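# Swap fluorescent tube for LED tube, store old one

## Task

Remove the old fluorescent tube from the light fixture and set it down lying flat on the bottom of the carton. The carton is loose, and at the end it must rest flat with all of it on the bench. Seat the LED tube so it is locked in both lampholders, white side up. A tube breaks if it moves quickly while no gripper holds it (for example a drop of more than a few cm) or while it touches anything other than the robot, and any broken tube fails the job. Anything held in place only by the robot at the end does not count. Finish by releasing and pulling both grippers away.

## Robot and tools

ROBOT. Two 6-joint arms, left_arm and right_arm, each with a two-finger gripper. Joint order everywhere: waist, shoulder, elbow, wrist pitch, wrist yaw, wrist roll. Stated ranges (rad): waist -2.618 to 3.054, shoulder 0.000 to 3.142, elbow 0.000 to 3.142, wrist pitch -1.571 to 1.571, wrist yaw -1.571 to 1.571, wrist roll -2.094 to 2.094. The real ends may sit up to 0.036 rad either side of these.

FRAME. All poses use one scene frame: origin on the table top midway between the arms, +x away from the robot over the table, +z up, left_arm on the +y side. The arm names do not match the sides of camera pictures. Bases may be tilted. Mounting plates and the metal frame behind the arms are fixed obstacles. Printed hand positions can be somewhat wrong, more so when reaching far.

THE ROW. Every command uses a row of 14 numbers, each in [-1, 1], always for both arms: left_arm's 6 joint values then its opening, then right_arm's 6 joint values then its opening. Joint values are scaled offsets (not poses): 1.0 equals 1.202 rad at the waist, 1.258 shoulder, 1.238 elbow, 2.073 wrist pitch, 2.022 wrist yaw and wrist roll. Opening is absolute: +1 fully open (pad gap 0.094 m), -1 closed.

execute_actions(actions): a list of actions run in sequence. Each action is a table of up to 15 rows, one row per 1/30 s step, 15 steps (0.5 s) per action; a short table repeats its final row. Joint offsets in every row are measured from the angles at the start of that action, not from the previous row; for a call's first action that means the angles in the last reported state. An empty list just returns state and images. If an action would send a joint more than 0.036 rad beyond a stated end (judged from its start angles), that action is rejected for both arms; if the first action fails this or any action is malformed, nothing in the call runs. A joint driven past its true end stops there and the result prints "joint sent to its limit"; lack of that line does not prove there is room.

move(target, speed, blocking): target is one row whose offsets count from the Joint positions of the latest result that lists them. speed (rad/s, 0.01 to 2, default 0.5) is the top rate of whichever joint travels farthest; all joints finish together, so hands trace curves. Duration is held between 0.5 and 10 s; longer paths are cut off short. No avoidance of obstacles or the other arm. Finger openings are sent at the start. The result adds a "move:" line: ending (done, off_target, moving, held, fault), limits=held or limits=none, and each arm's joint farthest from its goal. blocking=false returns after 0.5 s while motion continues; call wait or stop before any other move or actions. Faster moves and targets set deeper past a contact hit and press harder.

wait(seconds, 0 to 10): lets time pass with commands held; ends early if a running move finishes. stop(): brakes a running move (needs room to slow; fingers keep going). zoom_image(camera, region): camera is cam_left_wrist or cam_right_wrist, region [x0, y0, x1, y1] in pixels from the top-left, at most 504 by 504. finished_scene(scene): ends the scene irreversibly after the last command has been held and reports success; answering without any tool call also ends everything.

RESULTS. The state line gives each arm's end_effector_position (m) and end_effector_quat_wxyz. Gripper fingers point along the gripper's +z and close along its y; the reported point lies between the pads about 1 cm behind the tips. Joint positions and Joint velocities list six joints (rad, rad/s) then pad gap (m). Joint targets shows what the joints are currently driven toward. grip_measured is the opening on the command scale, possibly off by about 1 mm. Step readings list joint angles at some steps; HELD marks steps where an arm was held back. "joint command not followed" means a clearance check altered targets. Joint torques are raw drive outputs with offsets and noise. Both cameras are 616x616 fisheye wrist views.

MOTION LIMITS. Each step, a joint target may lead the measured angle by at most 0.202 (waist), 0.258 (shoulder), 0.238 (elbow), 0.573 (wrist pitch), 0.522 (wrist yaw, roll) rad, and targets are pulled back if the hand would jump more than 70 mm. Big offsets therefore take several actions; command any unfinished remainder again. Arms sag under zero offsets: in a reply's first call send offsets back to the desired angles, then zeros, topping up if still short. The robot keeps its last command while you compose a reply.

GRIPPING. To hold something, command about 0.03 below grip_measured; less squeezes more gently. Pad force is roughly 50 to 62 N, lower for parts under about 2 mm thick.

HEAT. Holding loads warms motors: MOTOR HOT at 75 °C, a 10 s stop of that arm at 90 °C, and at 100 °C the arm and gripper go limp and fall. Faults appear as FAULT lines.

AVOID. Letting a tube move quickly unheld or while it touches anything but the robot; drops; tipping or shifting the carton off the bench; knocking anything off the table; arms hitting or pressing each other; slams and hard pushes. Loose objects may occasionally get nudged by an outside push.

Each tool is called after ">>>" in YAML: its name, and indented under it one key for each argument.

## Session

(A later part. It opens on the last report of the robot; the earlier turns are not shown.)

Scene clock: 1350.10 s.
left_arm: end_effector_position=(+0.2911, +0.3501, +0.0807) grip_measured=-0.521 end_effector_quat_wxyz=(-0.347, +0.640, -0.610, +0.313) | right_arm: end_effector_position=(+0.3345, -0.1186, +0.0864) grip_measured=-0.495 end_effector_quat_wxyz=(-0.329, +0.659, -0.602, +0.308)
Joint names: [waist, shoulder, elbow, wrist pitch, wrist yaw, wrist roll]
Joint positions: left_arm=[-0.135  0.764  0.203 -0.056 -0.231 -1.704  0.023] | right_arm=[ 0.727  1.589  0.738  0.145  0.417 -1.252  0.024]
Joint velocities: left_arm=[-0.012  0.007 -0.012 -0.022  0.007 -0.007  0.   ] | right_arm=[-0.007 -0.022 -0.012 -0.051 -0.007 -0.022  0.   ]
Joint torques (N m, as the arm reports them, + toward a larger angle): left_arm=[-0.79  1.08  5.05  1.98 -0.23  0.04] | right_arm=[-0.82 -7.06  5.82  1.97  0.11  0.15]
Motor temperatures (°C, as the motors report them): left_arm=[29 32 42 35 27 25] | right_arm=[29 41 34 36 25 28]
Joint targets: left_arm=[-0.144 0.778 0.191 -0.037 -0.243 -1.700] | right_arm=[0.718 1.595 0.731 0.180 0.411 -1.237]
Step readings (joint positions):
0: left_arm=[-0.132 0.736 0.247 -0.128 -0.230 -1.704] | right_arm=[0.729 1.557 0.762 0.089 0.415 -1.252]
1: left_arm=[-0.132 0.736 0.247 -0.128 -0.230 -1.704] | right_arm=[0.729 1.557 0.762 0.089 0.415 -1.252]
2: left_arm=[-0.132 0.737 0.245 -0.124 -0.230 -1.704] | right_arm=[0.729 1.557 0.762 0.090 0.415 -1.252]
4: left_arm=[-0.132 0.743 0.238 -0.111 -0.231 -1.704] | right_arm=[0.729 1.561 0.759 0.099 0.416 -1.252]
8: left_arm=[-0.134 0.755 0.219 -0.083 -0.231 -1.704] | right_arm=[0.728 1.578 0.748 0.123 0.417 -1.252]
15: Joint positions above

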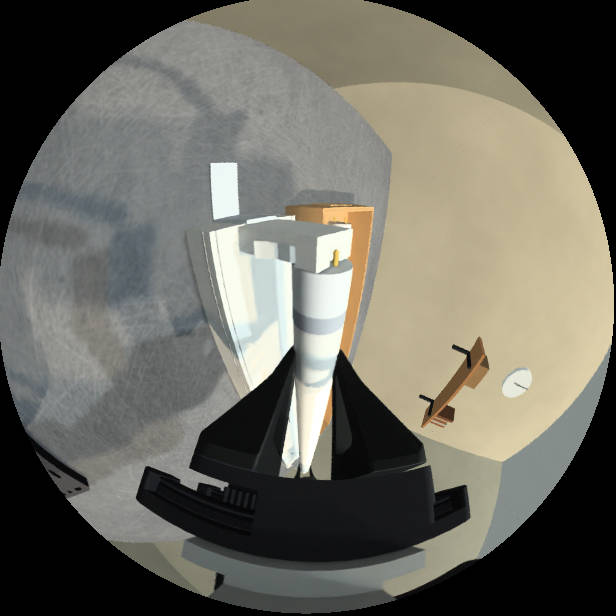

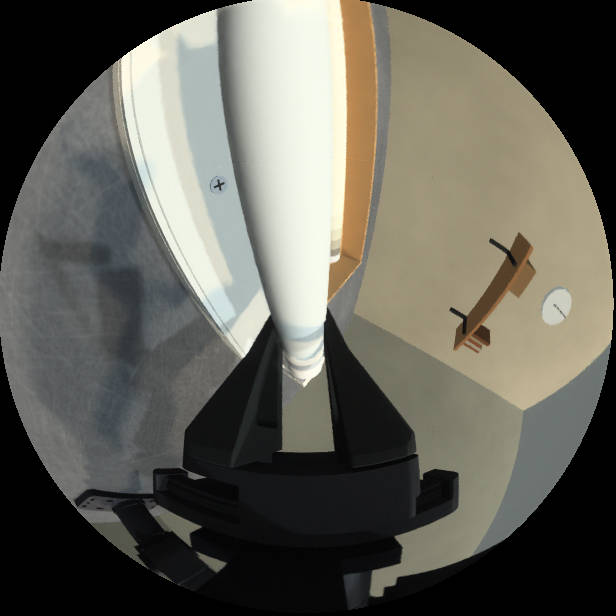

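>>> execute_actions:
  actions:
    - [[-0.003,0.0176,-0.0161,0.0113,-0.003,0.002,-0.545,-0.003,0.0120,-0.0100,0.0186,-0.002,0.006,-0.53],[-0.003,0.0188,-0.0184,0.0156,-0.003,0.002,-0.545,-0.003,0.0133,-0.0114,0.0219,-0.002,0.006,-0.53],[-0.003,0.0202,-0.0210,0.0201,-0.003,0.002,-0.545,-0.003,0.0147,-0.0130,0.0254,-0.002,0.006,-0.53],[-0.003,0.0218,-0.0240,0.0247,-0.003,0.002,-0.545,-0.003,0.0163,-0.0147,0.0290,-0.002,0.006,-0.53],[-0.003,0.0235,-0.0271,0.0291,-0.003,0.002,-0.545,-0.003,0.0180,-0.0166,0.0325,-0.002,0.006,-0.53],[-0.003,0.0251,-0.0302,0.0334,-0.003,0.002,-0.545,-0.003,0.0196,-0.0185,0.0358,-0.002,0.006,-0.53],[-0.003,0.0268,-0.0332,0.0373,-0.003,0.002,-0.545,-0.003,0.0212,-0.0203,0.0389,-0.002,0.006,-0.53],[-0.003,0.0282,-0.0360,0.0407,-0.003,0.002,-0.545,-0.003,0.0227,-0.0220,0.0415,-0.002,0.006,-0.53],[-0.003,0.0295,-0.0384,0.0434,-0.003,0.002,-0.545,-0.003,0.0240,-0.0234,0.0437,-0.002,0.006,-0.53],[-0.003,0.0305,-0.0403,0.0454,-0.003,0.002,-0.545,-0.003,0.0250,-0.0245,0.0452,-0.002,0.006,-0.53],[-0.003,0.0312,-0.0416,0.0464,-0.003,0.002,-0.545,-0.003,0.0257,-0.0253,0.0460,-0.002,0.006,-0.53],[-0.003,0.0315,-0.0422,0.0464,-0.003,0.002,-0.545,-0.003,0.0260,-0.0257,0.0460,-0.002,0.006,-0.53],[-0.003,0.0316,-0.0422,0.0452,-0.003,0.002,-0.545,-0.003,0.0261,-0.0257,0.0451,-0.002,0.006,-0.53],[-0.003,0.0316,-0.0422,0.0427,-0.003,0.002,-0.545,-0.003,0.0261,-0.0257,0.0431,-0.002,0.006,-0.53],[-0.003,0.0316,-0.0422,0.0410,-0.003,0.002,-0.545,-0.003,0.0261,-0.0257,0.0418,-0.002,0.006,-0.53]]

Scene clock: 1370.63 s.
left_arm: end_effector_position=(+0.2916, +0.3501, +0.0725) grip_measured=-0.521 end_effector_quat_wxyz=(-0.350, +0.639, -0.608, +0.316) | right_arm: end_effector_position=(+0.3349, -0.1186, +0.0774) grip_measured=-0.495 end_effector_quat_wxyz=(-0.331, +0.658, -0.601, +0.310)
Joint names: [waist, shoulder, elbow, wrist pitch, wrist yaw, wrist roll]
Joint positions: left_arm=[-0.135  0.788  0.165  0.016 -0.231 -1.704  0.022] | right_arm=[ 0.727  1.615  0.715  0.2    0.418 -1.253  0.024]
Joint velocities: left_arm=[-0.002 -0.002 -0.002 -0.081 -0.022  0.066  0.001] | right_arm=[ 0.007 -0.002 -0.002  0.022 -0.037 -0.022 -0.   ]
Joint torques (N m, as the arm reports them, + toward a larger angle): left_arm=[-0.31  1.14  4.8   1.92 -0.17  0.04] | right_arm=[-0.26 -6.95  5.36  1.9   0.12  0.13]
Motor temperatures (°C, as the motors report them): left_arm=[29 32 42 35 27 25] | right_arm=[29 41 34 37 25 28]
Joint targets: left_arm=[-0.139 0.804 0.151 0.029 -0.237 -1.700] | right_arm=[0.724 1.622 0.706 0.231 0.412 -1.240]
Step readings (joint positions):
0: left_arm=[-0.135 0.764 0.203 -0.055 -0.231 -1.704] | right_arm=[0.727 1.589 0.738 0.145 0.417 -1.252]
1: left_arm=[-0.135 0.764 0.203 -0.055 -0.231 -1.704] | right_arm=[0.727 1.589 0.738 0.145 0.417 -1.252]
2: left_arm=[-0.135 0.764 0.202 -0.053 -0.231 -1.704] | right_arm=[0.727 1.589 0.738 0.145 0.417 -1.252]
4: left_arm=[-0.135 0.766 0.195 -0.041 -0.231 -1.704] | right_arm=[0.727 1.589 0.733 0.153 0.417 -1.252]
8: left_arm=[-0.135 0.780 0.179 -0.010 -0.231 -1.704] | right_arm=[0.727 1.604 0.724 0.178 0.418 -1.253]
15: Joint positions above

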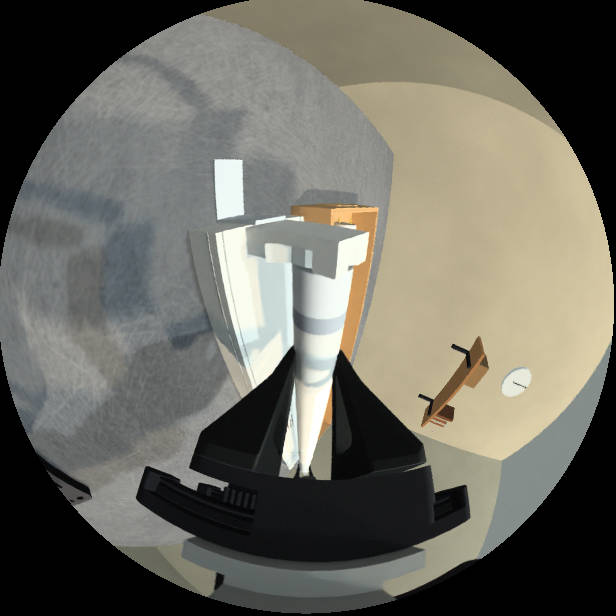

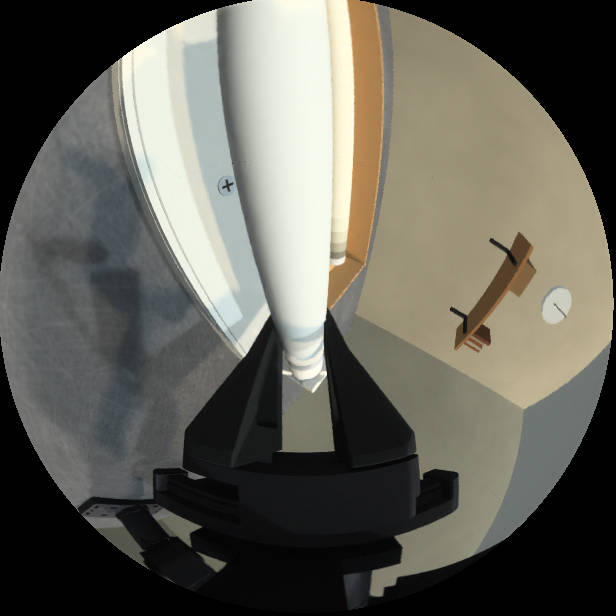

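>>> zoom_image:
  camera: "cam_left_wrist"
  region: [240, 210, 390, 320]

>>> zoom_image:
  camera: "cam_right_wrist"
  region: [260, 340, 350, 410]

Region (240, 210, 390, 320) of cam_left_wrist's 616x616 image, scaled by 3.360, with more detail than that image has; it fills the top 370 rows of this view, and the rest is white.

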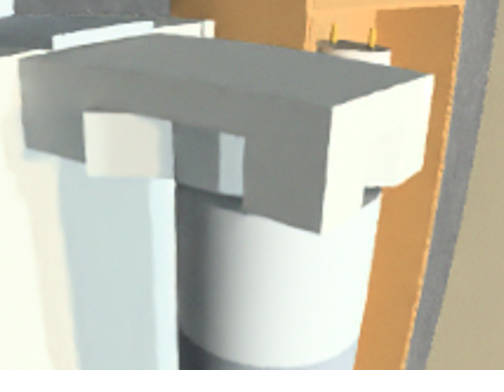

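Region (260, 340, 350, 410) of cam_right_wrist's 616x616 image, scaled by 5.600, with more detail than that image has.

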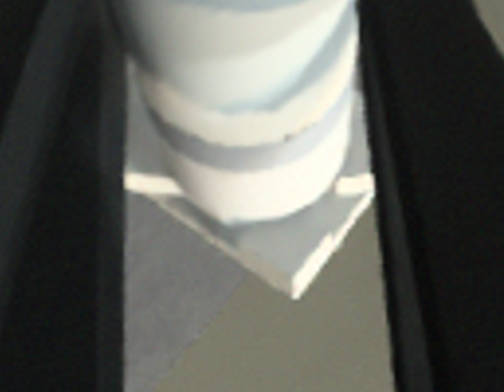

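>>> execute_actions:
  actions:
    - [[0.0049,0.0163,0.0232,-0.0047,0.0042,-0.001,-0.545,-0.0049,0.0079,0.0232,-0.0040,-0.0042,0.0052,-0.53],[0.0078,0.0193,0.0338,-0.0096,0.0061,-0.002,-0.545,-0.0077,0.0079,0.0335,-0.0109,-0.0070,0.0061,-0.53],[0.0113,0.0234,0.0454,-0.0201,0.0096,-0.004,-0.545,-0.0112,0.0080,0.0451,-0.0248,-0.0114,0.0084,-0.53],[0.0141,0.0300,0.0600,-0.0358,0.0131,-0.0059,-0.545,-0.0138,0.0094,0.0596,-0.0460,-0.0169,0.0114,-0.53],[0.0175,0.0390,0.0776,-0.0562,0.0177,-0.0074,-0.545,-0.0172,0.0106,0.0773,-0.0733,-0.0241,0.0155,-0.53],[0.0215,0.0506,0.0977,-0.0796,0.0233,-0.0089,-0.545,-0.0212,0.0130,0.0977,-0.1055,-0.0325,0.0201,-0.53],[0.0262,0.0653,0.1202,-0.1047,0.0291,-0.0104,-0.545,-0.0257,0.0151,0.1209,-0.1398,-0.0418,0.0243,-0.53],[0.0312,0.0821,0.1443,-0.1295,0.0351,-0.0114,-0.545,-0.0305,0.0188,0.1463,-0.1742,-0.0515,0.0283,-0.53],[0.0362,0.1002,0.1688,-0.1528,0.0409,-0.0119,-0.545,-0.0354,0.0247,0.1724,-0.2065,-0.0610,0.0316,-0.53],[0.0411,0.1178,0.1935,-0.1724,0.0462,-0.0119,-0.545,-0.0405,0.0326,0.1990,-0.2347,-0.0699,0.0336,-0.47],[0.0459,0.1368,0.2182,-0.1898,0.0505,-0.0114,-0.545,-0.0456,0.0414,0.2259,-0.2588,-0.0773,0.0349,-0.42],[0.0507,0.1564,0.2428,-0.2071,0.0546,-0.0109,-0.545,-0.0503,0.0507,0.2519,-0.2825,-0.0850,0.0358,-0.375],[0.0553,0.1756,0.2674,-0.2242,0.0589,-0.0089,-0.545,-0.0545,0.0596,0.2747,-0.3042,-0.0917,0.0368,-0.375],[0.0598,0.1963,0.2922,-0.2403,0.0626,-0.0059,-0.545,-0.0578,0.0671,0.2931,-0.3186,-0.0968,0.0369,-0.375],[0.0642,0.2172,0.3170,-0.2568,0.0666,-0.003,-0.545,-0.0601,0.0727,0.3062,-0.3240,-0.0988,0.0364,-0.375]]
    - [[0.0192,0.0662,0.0962,-0.0820,0.0248,0.0053,-0.545,-0.0134,0.0188,0.0624,-0.0679,-0.0264,0.0074,-0.375],[0.0233,0.0868,0.1212,-0.0987,0.0280,0.0061,-0.545,-0.0141,0.0204,0.0658,-0.0605,-0.0240,0.0067,-0.375],[0.0273,0.1085,0.1461,-0.1150,0.0315,0.0069,-0.545,-0.0141,0.0207,0.0667,-0.0505,-0.0211,0.006,-0.375],[0.0311,0.1305,0.1712,-0.1313,0.0346,0.0079,-0.545,-0.0141,0.0207,0.0667,-0.0410,-0.0180,0.005,-0.375],[0.0348,0.1520,0.1961,-0.1471,0.0378,0.0087,-0.545,-0.0141,0.0207,0.0667,-0.0351,-0.0148,0.005,-0.375],[0.0384,0.1743,0.2212,-0.1631,0.0409,0.0098,-0.545,-0.0141,0.0207,0.0667,-0.0330,-0.0148,0.005,-0.375],[0.0418,0.1968,0.2463,-0.1789,0.0437,0.0108,-0.545,-0.0141,0.0207,0.0667,-0.0330,-0.0148,0.005,-0.375],[0.0452,0.2186,0.2713,-0.1951,0.0465,0.0118,-0.545,-0.0141,0.0207,0.0667,-0.0330,-0.0148,0.005,-0.375],[0.0483,0.2414,0.2964,-0.2110,0.0493,0.0129,-0.545,-0.0141,0.0207,0.0667,-0.0330,-0.0148,0.005,-0.375],[0.0514,0.2643,0.3215,-0.2269,0.0517,0.0139,-0.545,-0.0141,0.0207,0.0667,-0.0330,-0.0148,0.005,-0.375],[0.0545,0.2866,0.3466,-0.2428,0.0545,0.0151,-0.545,-0.0141,0.0207,0.0667,-0.0330,-0.0148,0.005,-0.375],[0.0573,0.3098,0.3717,-0.2584,0.0567,0.0166,-0.545,-0.0141,0.0207,0.0667,-0.0330,-0.0148,0.005,-0.375],[0.0601,0.3331,0.3968,-0.2741,0.0588,0.0177,-0.545,-0.0141,0.0207,0.0667,-0.0330,-0.0148,0.005,-0.375],[0.0627,0.3556,0.4220,-0.2898,0.0612,0.0187,-0.545,-0.0141,0.0207,0.0667,-0.0330,-0.0148,0.005,-0.375],[0.0653,0.3789,0.4471,-0.3055,0.0633,0.0201,-0.545,-0.0141,0.0207,0.0667,-0.0330,-0.0148,0.005,-0.375]]
    - [[0.0144,0.0680,0.0969,-0.0774,0.0169,0.0096,-0.545,-0.003,-0.004,0.016,0.003,0,0,-0.375],[0.0167,0.0916,0.1221,-0.0930,0.0185,0.0109,-0.545,-0.003,-0.004,0.016,0.003,0,0,-0.375],[0.0190,0.1152,0.1473,-0.1087,0.0205,0.0121,-0.545,-0.003,-0.004,0.016,0.003,0,0,-0.375],[0.0212,0.1388,0.1724,-0.1242,0.0225,0.0134,-0.545,-0.003,-0.004,0.016,0.003,0,0,-0.375],[0.0233,0.1625,0.1975,-0.1398,0.0242,0.0146,-0.545,-0.003,-0.004,0.016,0.003,0,0,-0.375],[0.0253,0.1862,0.2227,-0.1555,0.0257,0.0158,-0.545,-0.003,-0.004,0.016,0.003,0,0,-0.375],[0.0272,0.2102,0.2479,-0.1712,0.0272,0.0171,-0.545,-0.003,-0.004,0.016,0.003,0,0,-0.375],[0.0291,0.2341,0.2733,-0.1866,0.0288,0.0183,-0.545,-0.003,-0.004,0.016,0.003,0,0,-0.375],[0.0309,0.2581,0.2987,-0.2023,0.0304,0.0195,-0.545,-0.003,-0.004,0.016,0.003,0,0,-0.375],[0.0326,0.2822,0.3242,-0.2181,0.0317,0.0208,-0.545,-0.003,-0.004,0.016,0.003,0,0,-0.375],[0.0343,0.3063,0.3496,-0.2338,0.0328,0.0220,-0.545,-0.003,-0.004,0.016,0.003,0,0,-0.375],[0.0359,0.3304,0.3750,-0.2493,0.0344,0.0232,-0.545,-0.003,-0.004,0.016,0.003,0,0,-0.375],[0.0375,0.3545,0.4004,-0.2651,0.0354,0.0245,-0.545,-0.003,-0.004,0.016,0.003,0,0,-0.375],[0.0389,0.3777,0.4249,-0.2806,0.0364,0.0257,-0.545,-0.003,-0.004,0.016,0.003,0,0,-0.375],[0.0402,0.3990,0.4474,-0.2956,0.0377,0.0270,-0.545,-0.003,-0.004,0.016,0.003,0,0,-0.375]]
    - [[0.0108,0.0600,0.0881,-0.0732,0.0114,0.0094,-0.545,-0.003,-0.004,0.016,0.003,0,0,-0.375],[0.0116,0.0751,0.1040,-0.0811,0.0119,0.0101,-0.545,-0.003,-0.004,0.016,0.003,0,0,-0.375],[0.0122,0.0865,0.1160,-0.0855,0.0120,0.0105,-0.545,-0.003,-0.004,0.016,0.003,0,0,-0.375],[0.0126,0.0941,0.1241,-0.0864,0.0120,0.0106,-0.545,-0.003,-0.004,0.016,0.003,0,0,-0.39],[0.0129,0.0986,0.1287,-0.0839,0.0117,0.0102,-0.545,-0.003,-0.004,0.016,0.003,0,0,-0.41],[0.0130,0.1005,0.1307,-0.0800,0.0115,0.0100,-0.545,-0.003,-0.004,0.016,0.003,0,0,-0.43],[0.0130,0.1010,0.1312,-0.0753,0.0111,0.0096,-0.545,-0.003,-0.004,0.016,0.003,0,0,-0.45],[0.0130,0.1010,0.1312,-0.0709,0.0095,0.0082,-0.545,-0.003,-0.004,0.016,0.003,0,0,-0.47],[0.0130,0.1010,0.1312,-0.0685,0.0095,0.0082,-0.545,-0.003,-0.004,0.016,0.003,0,0,-0.49],[0.0130,0.1010,0.1312,-0.0679,0.0095,0.0082,-0.545,-0.003,-0.004,0.016,0.003,0,0,-0.51],[0.0130,0.1010,0.1312,-0.0679,0.0095,0.0082,-0.545,-0.003,-0.004,0.016,0.003,0,0,-0.53],[0.0130,0.1010,0.1312,-0.0679,0.0095,0.0082,-0.545,-0.003,-0.004,0.016,0.003,0,0,-0.53],[0.0130,0.1000,0.1300,-0.0679,0.0095,0.0082,-0.545,-0.003,-0.004,0.016,0.003,0,0,-0.53],[0.0110,0.0970,0.1250,-0.0660,0.0070,0.0065,-0.47,-0.003,-0.004,0.016,0.003,0,0,-0.53],[0.0090,0.0940,0.1200,-0.0645,0.0050,0.0055,-0.39,-0.003,-0.004,0.016,0.003,0,0,-0.53]]

Scene clock: 1492.63 s.
left_arm: end_effector_position=(+0.3013, +0.3491, +0.0816) grip_measured=-0.425 end_effector_quat_wxyz=(+0.136, +0.713, -0.675, -0.129) | right_arm: end_effector_position=(+0.3354, -0.1157, +0.0769) grip_measured=-0.502 end_effector_quat_wxyz=(-0.217, +0.709, -0.641, +0.201)
Joint names: [waist, shoulder, elbow, wrist pitch, wrist yaw, wrist roll]
Joint positions: left_arm=[ 0.035  1.98   1.547 -1.514  0.032 -1.654  0.027] | right_arm=[ 0.664  1.702  1.069 -0.387  0.25  -1.201  0.023]
Joint velocities: left_arm=[ 0.007  0.007 -0.002  0.022 -0.037  0.066  0.067] | right_arm=[ 0.002  0.007  0.002  0.007  0.022  0.051 -0.   ]
Joint torques (N m, as the arm reports them, + toward a larger angle): left_arm=[ 0.35 -8.52  5.96 -0.66 -0.04  0.  ] | right_arm=[-0.36 -9.28  7.55  1.29  0.15 -0.03]
Motor temperatures (°C, as the motors report them): left_arm=[29 31 42 36 27 25] | right_arm=[29 39 34 38 25 28]
Joint targets: left_arm=[0.038 1.977 1.566 -1.520 0.029 -1.653] | right_arm=[0.660 1.697 1.089 -0.377 0.252 -1.201]
Step readings (joint positions; steps 1 to 15: 1st action; 16 to 30: 2nd action; 31 to 45: 3rd action; 46 to 60: 4th action):
0: left_arm=[-0.135 0.788 0.165 0.016 -0.231 -1.704] | right_arm=[0.727 1.615 0.715 0.200 0.418 -1.253]
1: left_arm=[-0.135 0.788 0.165 0.015 -0.231 -1.704] | right_arm=[0.727 1.615 0.715 0.200 0.418 -1.253]
2: left_arm=[-0.135 0.788 0.165 0.015 -0.231 -1.704] | right_arm=[0.727 1.615 0.715 0.199 0.418 -1.253]
4: left_arm=[-0.131 0.797 0.179 -0.004 -0.226 -1.705] | right_arm=[0.725 1.615 0.729 0.173 0.413 -1.253]
8: left_arm=[-0.114 0.848 0.259 -0.115 -0.200 -1.712] | right_arm=[0.710 1.624 0.808 0.022 0.376 -1.237]
15: left_arm=[-0.075 0.999 0.471 -0.383 -0.140 -1.718] | right_arm=[0.671 1.685 1.023 -0.318 0.275 -1.202]
16: left_arm=[-0.070 1.023 0.503 -0.421 -0.132 -1.718] | right_arm=[0.667 1.692 1.043 -0.346 0.266 -1.201]
17: left_arm=[-0.064 1.048 0.534 -0.458 -0.123 -1.718] | right_arm=[0.666 1.697 1.056 -0.365 0.259 -1.201]
19: left_arm=[-0.054 1.100 0.597 -0.531 -0.108 -1.718] | right_arm=[0.664 1.701 1.067 -0.380 0.253 -1.201]
23: left_arm=[-0.036 1.208 0.725 -0.673 -0.080 -1.714] | right_arm=[0.664 1.702 1.069 -0.383 0.252 -1.201]
30: left_arm=[-0.010 1.411 0.943 -0.903 -0.041 -1.699] | right_arm=[0.664 1.702 1.069 -0.383 0.252 -1.201]
31: left_arm=[-0.006 1.439 0.976 -0.937 -0.036 -1.697] | right_arm=[0.664 1.702 1.069 -0.383 0.252 -1.201]
32: left_arm=[-0.003 1.468 1.009 -0.972 -0.031 -1.696] | right_arm=[0.664 1.702 1.069 -0.383 0.252 -1.201]
34: left_arm=[0.003 1.526 1.073 -1.037 -0.021 -1.691] | right_arm=[0.664 1.702 1.069 -0.383 0.252 -1.201]
38: left_arm=[0.013 1.647 1.198 -1.164 -0.004 -1.682] | right_arm=[0.664 1.702 1.069 -0.383 0.252 -1.201]
45: left_arm=[0.027 1.859 1.418 -1.386 0.019 -1.664] | right_arm=[0.664 1.702 1.069 -0.383 0.252 -1.201]
46: left_arm=[0.029 1.887 1.447 -1.415 0.022 -1.662] | right_arm=[0.664 1.702 1.069 -0.383 0.252 -1.201]
47: left_arm=[0.030 1.912 1.474 -1.442 0.025 -1.660] | right_arm=[0.664 1.702 1.069 -0.383 0.252 -1.201]
49: left_arm=[0.033 1.951 1.514 -1.483 0.029 -1.656] | right_arm=[0.664 1.702 1.069 -0.383 0.252 -1.201]
53: left_arm=[0.035 1.979 1.544 -1.512 0.032 -1.654] | right_arm=[0.664 1.702 1.069 -0.387 0.250 -1.201]
60: Joint positions above

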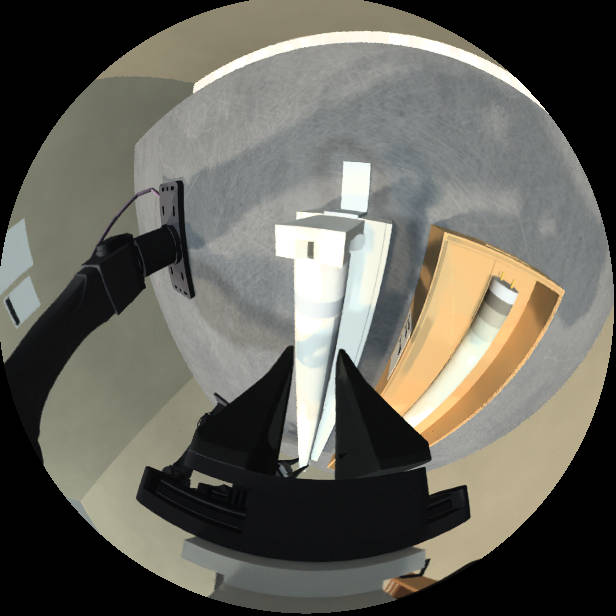

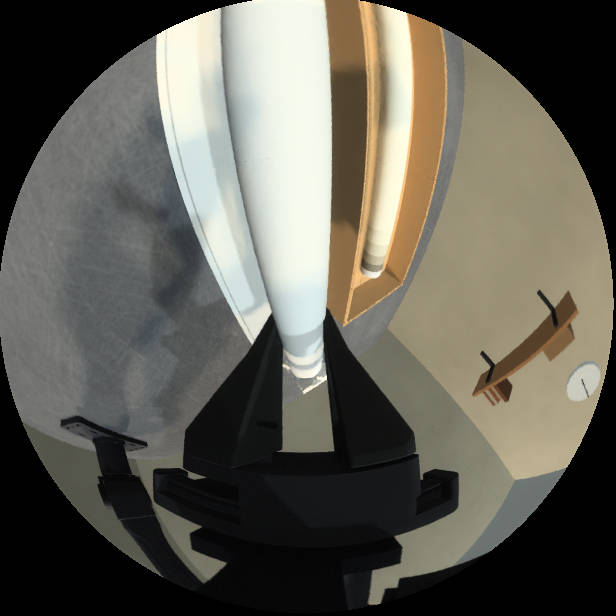

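>>> zoom_image:
  camera: "cam_left_wrist"
  region: [250, 200, 410, 380]

>>> zoom_image:
  camera: "cam_right_wrist"
  region: [180, 100, 380, 420]

Region (250, 200, 410, 380) of cam_left_wrist's 616x616 image, scaled by 2.800, with more detail than that image has.

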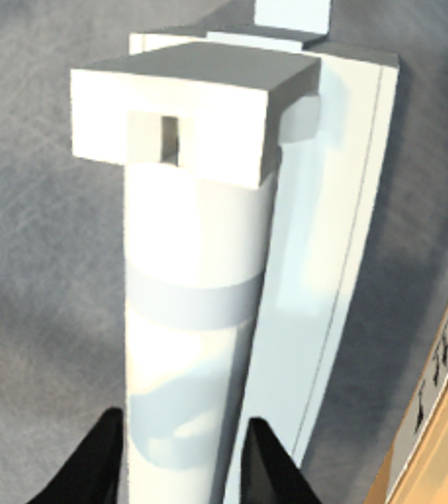

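Region (180, 100, 380, 420) of cam_right_wrist's 616x616 image, scaled by 1.575, with more detail than that image has; it fills the left 315 columns of this view, and the rest is white.

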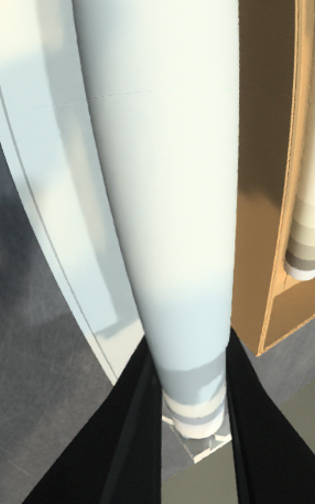

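>>> zoom_image:
  camera: "cam_left_wrist"
  region: [290, 290, 370, 480]

>>> zoom_image:
  camera: "cam_left_wrist"
  region: [285, 225, 375, 275]

Region (290, 290, 370, 480) of cam_left_wrist's 616x616 image, scaled by 2.653, with more detail than that image has; it fills the left 212 columns of this view, and the rest is white.

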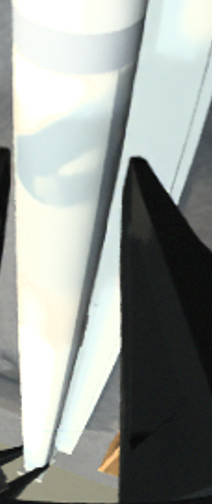

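Region (285, 225, 375, 275) of cam_left_wrist's 616x616 image, scaled by 5.600, with more detail than that image has.

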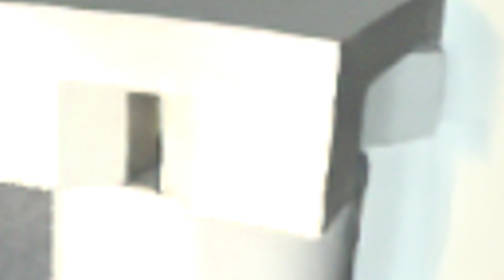

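>>> execute_actions:
  actions: []

>>> zoom_image:
  camera: "cam_left_wrist"
  region: [290, 295, 360, 365]

Scene clock: 1520.50 s.
left_arm: end_effector_position=(+0.3013, +0.3491, +0.0816) grip_measured=-0.393 end_effector_quat_wxyz=(+0.136, +0.713, -0.675, -0.129) | right_arm: end_effector_position=(+0.3354, -0.1157, +0.0769) grip_measured=-0.502 end_effector_quat_wxyz=(-0.217, +0.709, -0.641, +0.201)
Joint names: [waist, shoulder, elbow, wrist pitch, wrist yaw, wrist roll]
Joint positions: left_arm=[ 0.035  1.98   1.547 -1.514  0.032 -1.654  0.029] | right_arm=[ 0.664  1.702  1.069 -0.387  0.25  -1.201  0.023]
Joint velocities: left_arm=[-0.002  0.007 -0.022 -0.022 -0.037  0.007  0.   ] | right_arm=[-0.002 -0.012 -0.002 -0.007  0.007  0.037  0.   ]
Joint torques (N m, as the arm reports them, + toward a larger angle): left_arm=[ 0.35 -8.56  5.95 -0.65 -0.04  0.  ] | right_arm=[-0.24 -9.29  7.74  1.28  0.17 -0.02]
Motor temperatures (°C, as the motors report them): left_arm=[29 35 43 34 27 25] | right_arm=[29 40 35 37 25 28]
Joint targets: left_arm=[0.038 1.977 1.566 -1.520 0.029 -1.653] | right_arm=[0.660 1.697 1.089 -0.377 0.252 -1.201]

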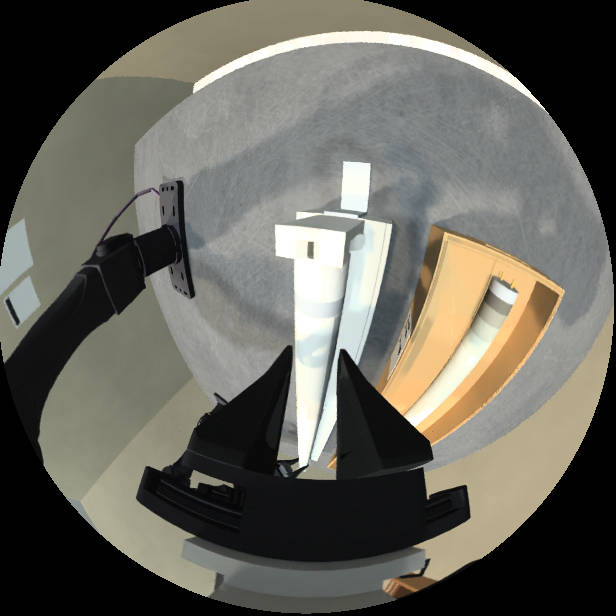

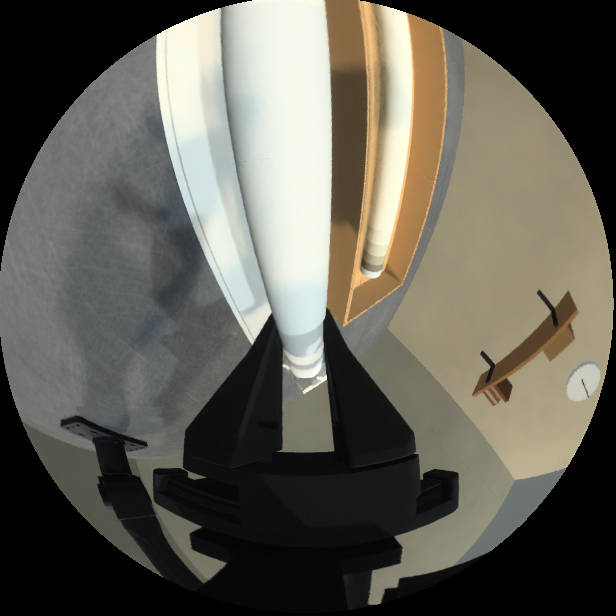

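Region (290, 295, 360, 365) of cam_left_wrist's 616x616 image, scaled by 7.200, with more detail than that image has.

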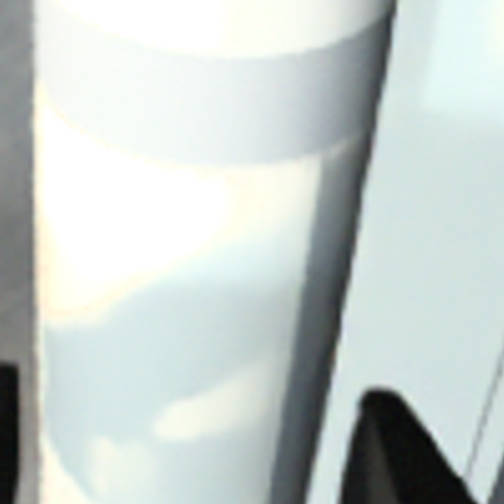

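>>> execute_actions:
  actions:
    - [[0,-0.0414,-0.0121,0.0061,0,0,-0.33,0.0131,-0.0358,-0.0399,0.0281,0.0115,-0.003,-0.40],[0,-0.0575,-0.0242,0.0135,0,0,-0.33,0.0172,-0.0493,-0.0636,0.0638,0.0227,-0.0051,-0.32],[0,-0.0763,-0.0381,0.0213,0,0,-0.33,0.0220,-0.0645,-0.0909,0.1011,0.0345,-0.0065,-0.31],[0,-0.0972,-0.0485,0.0292,0,0,-0.33,0.0273,-0.0741,-0.1206,0.1397,0.0464,-0.0092,-0.31],[0,-0.1191,-0.0593,0.0369,0,0,-0.33,0.0329,-0.0828,-0.1514,0.1794,0.0580,-0.0125,-0.31],[0,-0.1410,-0.0702,0.0443,0,0,-0.33,0.0384,-0.0901,-0.1814,0.2178,0.0691,-0.0156,-0.31],[0,-0.1623,-0.0808,0.0510,0,0,-0.33,0.0438,-0.0954,-0.2102,0.2538,0.0793,-0.0199,-0.31],[0,-0.1819,-0.0905,0.0568,0,0,-0.33,0.0488,-0.0987,-0.2361,0.2875,0.0881,-0.0250,-0.31],[0,-0.1989,-0.0989,0.0616,0,0,-0.33,0.0531,-0.1005,-0.2582,0.3158,0.0950,-0.0296,-0.31],[0,-0.2123,-0.1056,0.0649,0,0,-0.33,0.0565,-0.1005,-0.2754,0.3377,0.0995,-0.0333,-0.32],[0,-0.2214,-0.1101,0.0668,0,0,-0.33,0.0588,-0.1000,-0.2869,0.3504,0.1020,-0.0361,-0.34],[0,-0.2253,-0.1121,0.0668,0,0,-0.33,0.0598,-0.1000,-0.2918,0.3523,0.1018,-0.0371,-0.36],[0,-0.2258,-0.1123,0.0646,0,0,-0.33,0.0599,-0.1000,-0.2924,0.3410,0.0985,-0.0358,-0.38],[0,-0.2258,-0.1123,0.0603,0,0,-0.33,0.0599,-0.1000,-0.2924,0.3159,0.0918,-0.0321,-0.40],[0,-0.2258,-0.1123,0.0574,0,0,-0.33,0.0599,-0.1000,-0.2924,0.2972,0.0875,-0.0297,-0.41]]

Scene clock: 1641.00 s.
left_arm: end_effector_position=(+0.3011, +0.3491, +0.1239) grip_measured=-0.332 end_effector_quat_wxyz=(+0.049, +0.723, -0.688, -0.031) | right_arm: end_effector_position=(+0.3343, -0.1195, +0.0770) grip_measured=-0.402 end_effector_quat_wxyz=(-0.329, +0.660, -0.601, +0.310)
Joint names: [waist, shoulder, elbow, wrist pitch, wrist yaw, wrist roll]
Joint positions: left_arm=[ 0.035  1.71   1.433 -1.405  0.032 -1.654  0.031] | right_arm=[ 0.726  1.612  0.714  0.193  0.417 -1.256  0.028]
Joint velocities: left_arm=[ 0.002 -0.002 -0.007 -0.022  0.037 -0.081  0.   ] | right_arm=[-0.027 -0.012 -0.002  0.051  0.066 -0.081 -0.01 ]
Joint torques (N m, as the arm reports them, + toward a larger angle): left_arm=[ 0.06 -7.7   3.13  0.08 -0.01 -0.01] | right_arm=[  0.92 -10.72   5.45   1.81   0.31  -0.03]
Motor temperatures (°C, as the motors report them): left_arm=[29 38 43 31 27 25] | right_arm=[29 40 36 35 25 28]
Joint targets: left_arm=[0.035 1.696 1.408 -1.395 0.032 -1.654] | right_arm=[0.736 1.576 0.707 0.229 0.427 -1.261]
Step readings (joint positions):
0: left_arm=[0.035 1.980 1.547 -1.514 0.032 -1.654] | right_arm=[0.664 1.702 1.069 -0.387 0.250 -1.201]
1: left_arm=[0.035 1.978 1.547 -1.512 0.032 -1.654] | right_arm=[0.665 1.700 1.062 -0.380 0.252 -1.201]
2: left_arm=[0.035 1.972 1.543 -1.506 0.032 -1.654] | right_arm=[0.667 1.693 1.045 -0.356 0.259 -1.202]
4: left_arm=[0.035 1.940 1.520 -1.485 0.032 -1.654] | right_arm=[0.675 1.669 0.987 -0.284 0.283 -1.205]
8: left_arm=[0.035 1.831 1.467 -1.444 0.032 -1.654] | right_arm=[0.701 1.621 0.842 -0.062 0.349 -1.223]
15: Joint positions above

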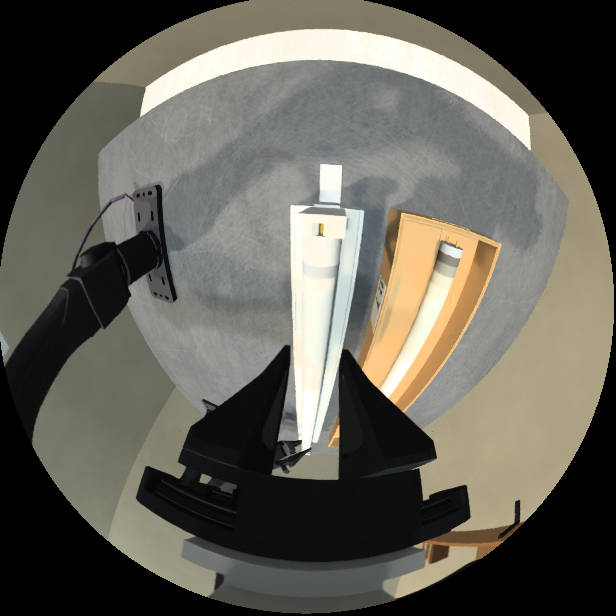

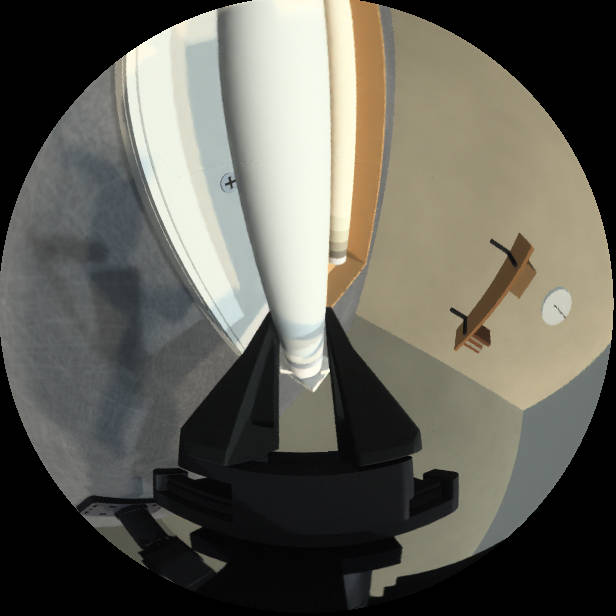

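>>> zoom_image:
  camera: "cam_left_wrist"
  region: [285, 200, 365, 300]

>>> zoom_image:
  camera: "cam_left_wrist"
  region: [295, 270, 355, 350]

Region (285, 200, 365, 300) of cam_left_wrist's 616x616 image, scaled by 5.040, with more detail than that image has; it fills the left 403 columns of this view, and the rest is white.

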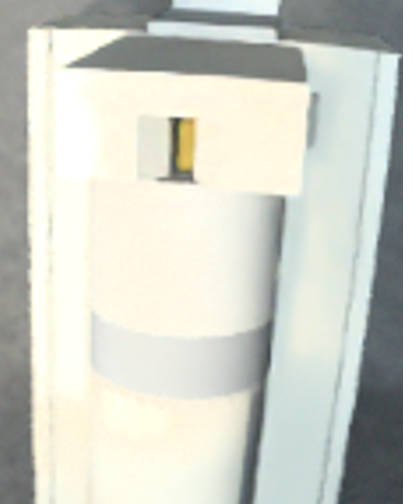

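Region (295, 270, 355, 350) of cam_left_wrist's 616x616 image, scaled by 6.300, with more detail than that image has; it fills the left 378 columns of this view, and the rest is white.

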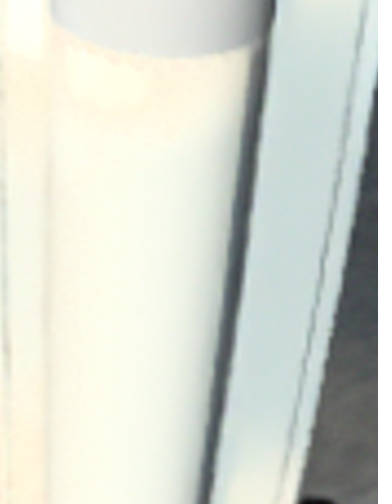

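>>> zoom_image:
  camera: "cam_left_wrist"
  region: [306, 215, 336, 245]

Region (306, 215, 336, 245) of cam_left_wrist's 616x616 image, scaled by 16.800, with more detail than that image has.

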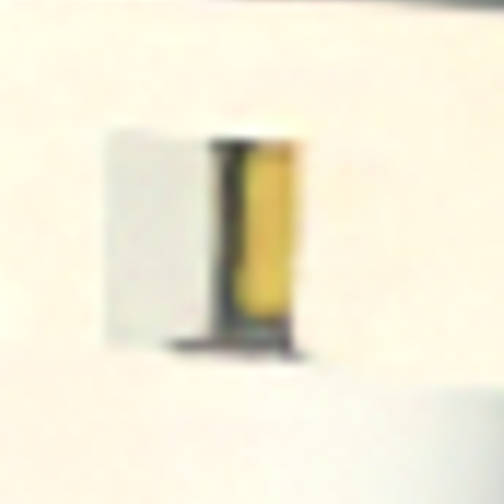

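>>> zoom_image:
  camera: "cam_right_wrist"
  region: [260, 340, 350, 410]

>>> zoom_image:
  camera: "cam_right_wrist"
  region: [240, 270, 360, 370]

Region (260, 340, 350, 410) of cam_right_wrist's 616x616 image, scaled by 5.600, with more detail than that image has.

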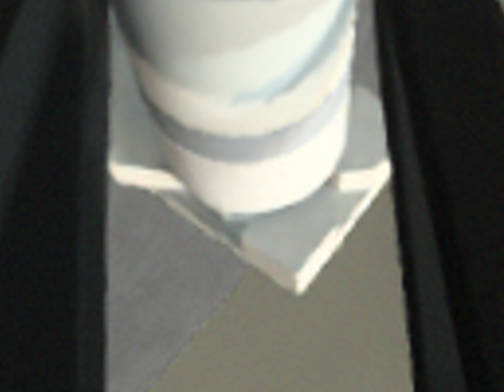

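Region (240, 270, 360, 370) of cam_right_wrist's 616x616 image, scaled by 4.200, with more detail than that image has.

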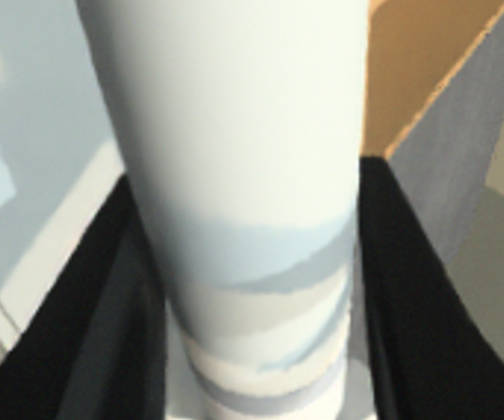

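>>> execute_actions:
  actions: []

Scene clock: 1694.83 s.
left_arm: end_effector_position=(+0.3001, +0.3491, +0.1215) grip_measured=-0.332 end_effector_quat_wxyz=(+0.050, +0.723, -0.688, -0.033) | right_arm: end_effector_position=(+0.3346, -0.1194, +0.0775) grip_measured=-0.407 end_effector_quat_wxyz=(-0.329, +0.659, -0.600, +0.310)
Joint names: [waist, shoulder, elbow, wrist pitch, wrist yaw, wrist roll]
Joint positions: left_arm=[ 0.035  1.71   1.423 -1.399  0.032 -1.654  0.031] | right_arm=[ 0.726  1.612  0.714  0.196  0.417 -1.257  0.028]
Joint velocities: left_arm=[-0.007 -0.007 -0.002  0.007 -0.037 -0.037  0.   ] | right_arm=[-0.007 -0.002 -0.002  0.037  0.081 -0.081  0.   ]
Joint torques (N m, as the arm reports them, + toward a larger angle): left_arm=[ 0.06 -7.73  3.73  0.01  0.    0.  ] | right_arm=[  1.01 -10.69   5.47   1.96   0.26  -0.04]
Motor temperatures (°C, as the motors report them): left_arm=[29 38 41 30 27 25] | right_arm=[29 41 34 38 25 28]
Joint targets: left_arm=[0.035 1.696 1.407 -1.395 0.032 -1.654] | right_arm=[0.736 1.576 0.707 0.229 0.427 -1.261]

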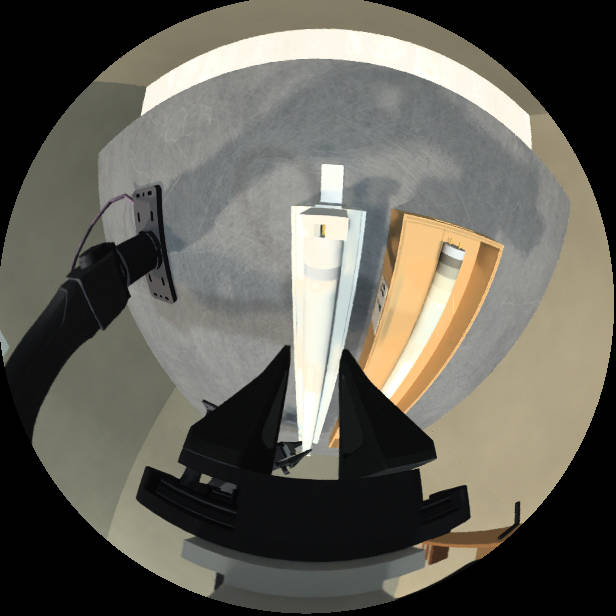

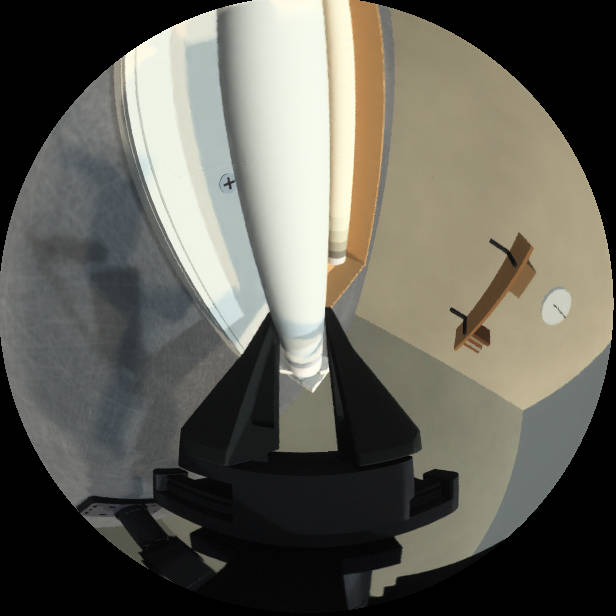

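>>> execute_actions:
  actions: []

Scene clock: 1706.43 s.
left_arm: end_effector_position=(+0.3001, +0.3491, +0.1215) grip_measured=-0.332 end_effector_quat_wxyz=(+0.050, +0.723, -0.688, -0.033) | right_arm: end_effector_position=(+0.3346, -0.1194, +0.0775) grip_measured=-0.407 end_effector_quat_wxyz=(-0.329, +0.659, -0.600, +0.310)
Joint names: [waist, shoulder, elbow, wrist pitch, wrist yaw, wrist roll]
Joint positions: left_arm=[ 0.035  1.71   1.423 -1.399  0.032 -1.654  0.031] | right_arm=[ 0.726  1.612  0.714  0.196  0.417 -1.257  0.028]
Joint velocities: left_arm=[ 0.002  0.002 -0.012  0.037 -0.007 -0.007 -0.001] | right_arm=[ 0.007 -0.017 -0.012  0.022 -0.022 -0.139 -0.001]
Joint torques (N m, as the arm reports them, + toward a larger angle): left_arm=[ 0.05 -7.72  3.74  0.01 -0.01 -0.01] | right_arm=[  0.87 -10.74   5.5    1.92   0.29  -0.05]
Motor temperatures (°C, as the motors report them): left_arm=[29 38 40 30 27 25] | right_arm=[29 41 34 38 25 28]
Joint targets: left_arm=[0.035 1.696 1.407 -1.395 0.032 -1.654] | right_arm=[0.736 1.576 0.707 0.229 0.427 -1.261]

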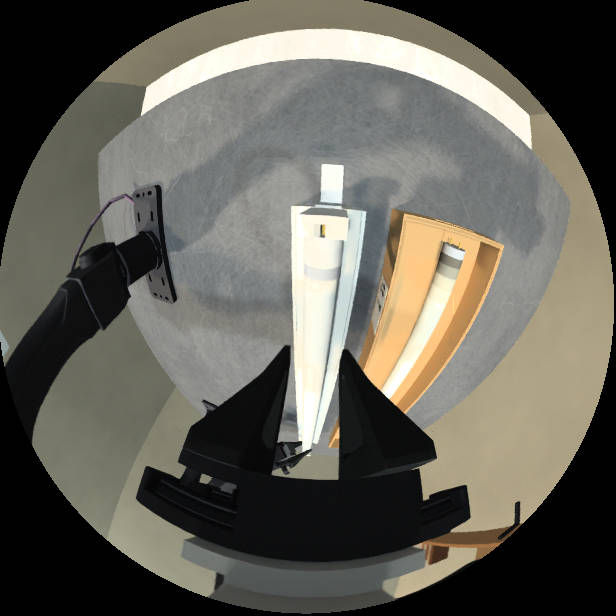

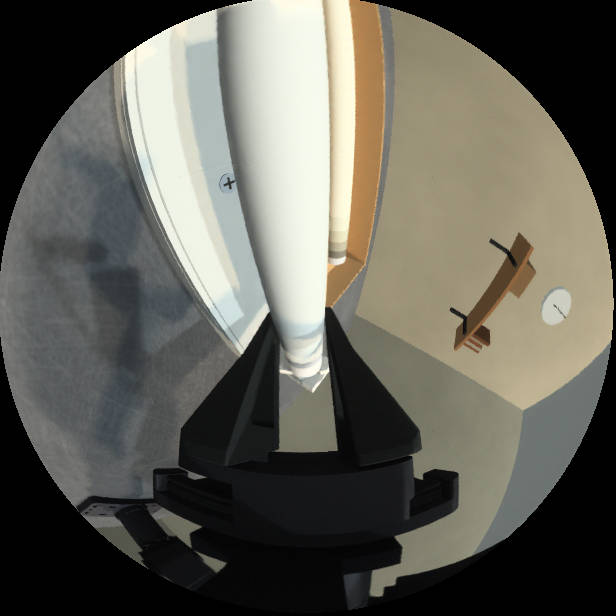

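>>> zoom_image:
  camera: "cam_left_wrist"
  region: [290, 195, 360, 265]

Region (290, 195, 360, 265) of cam_left_wrist's 616x616 image, scaled by 7.200, with more detail than that image has.

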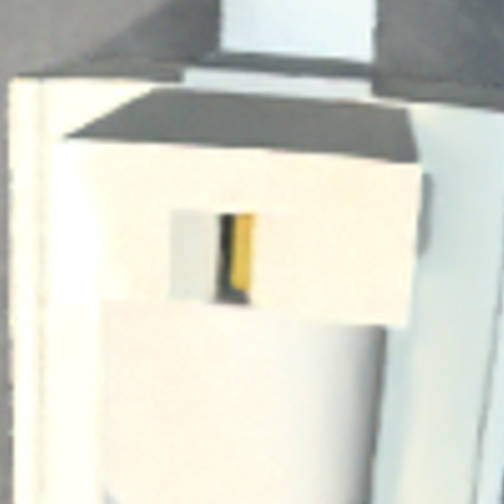

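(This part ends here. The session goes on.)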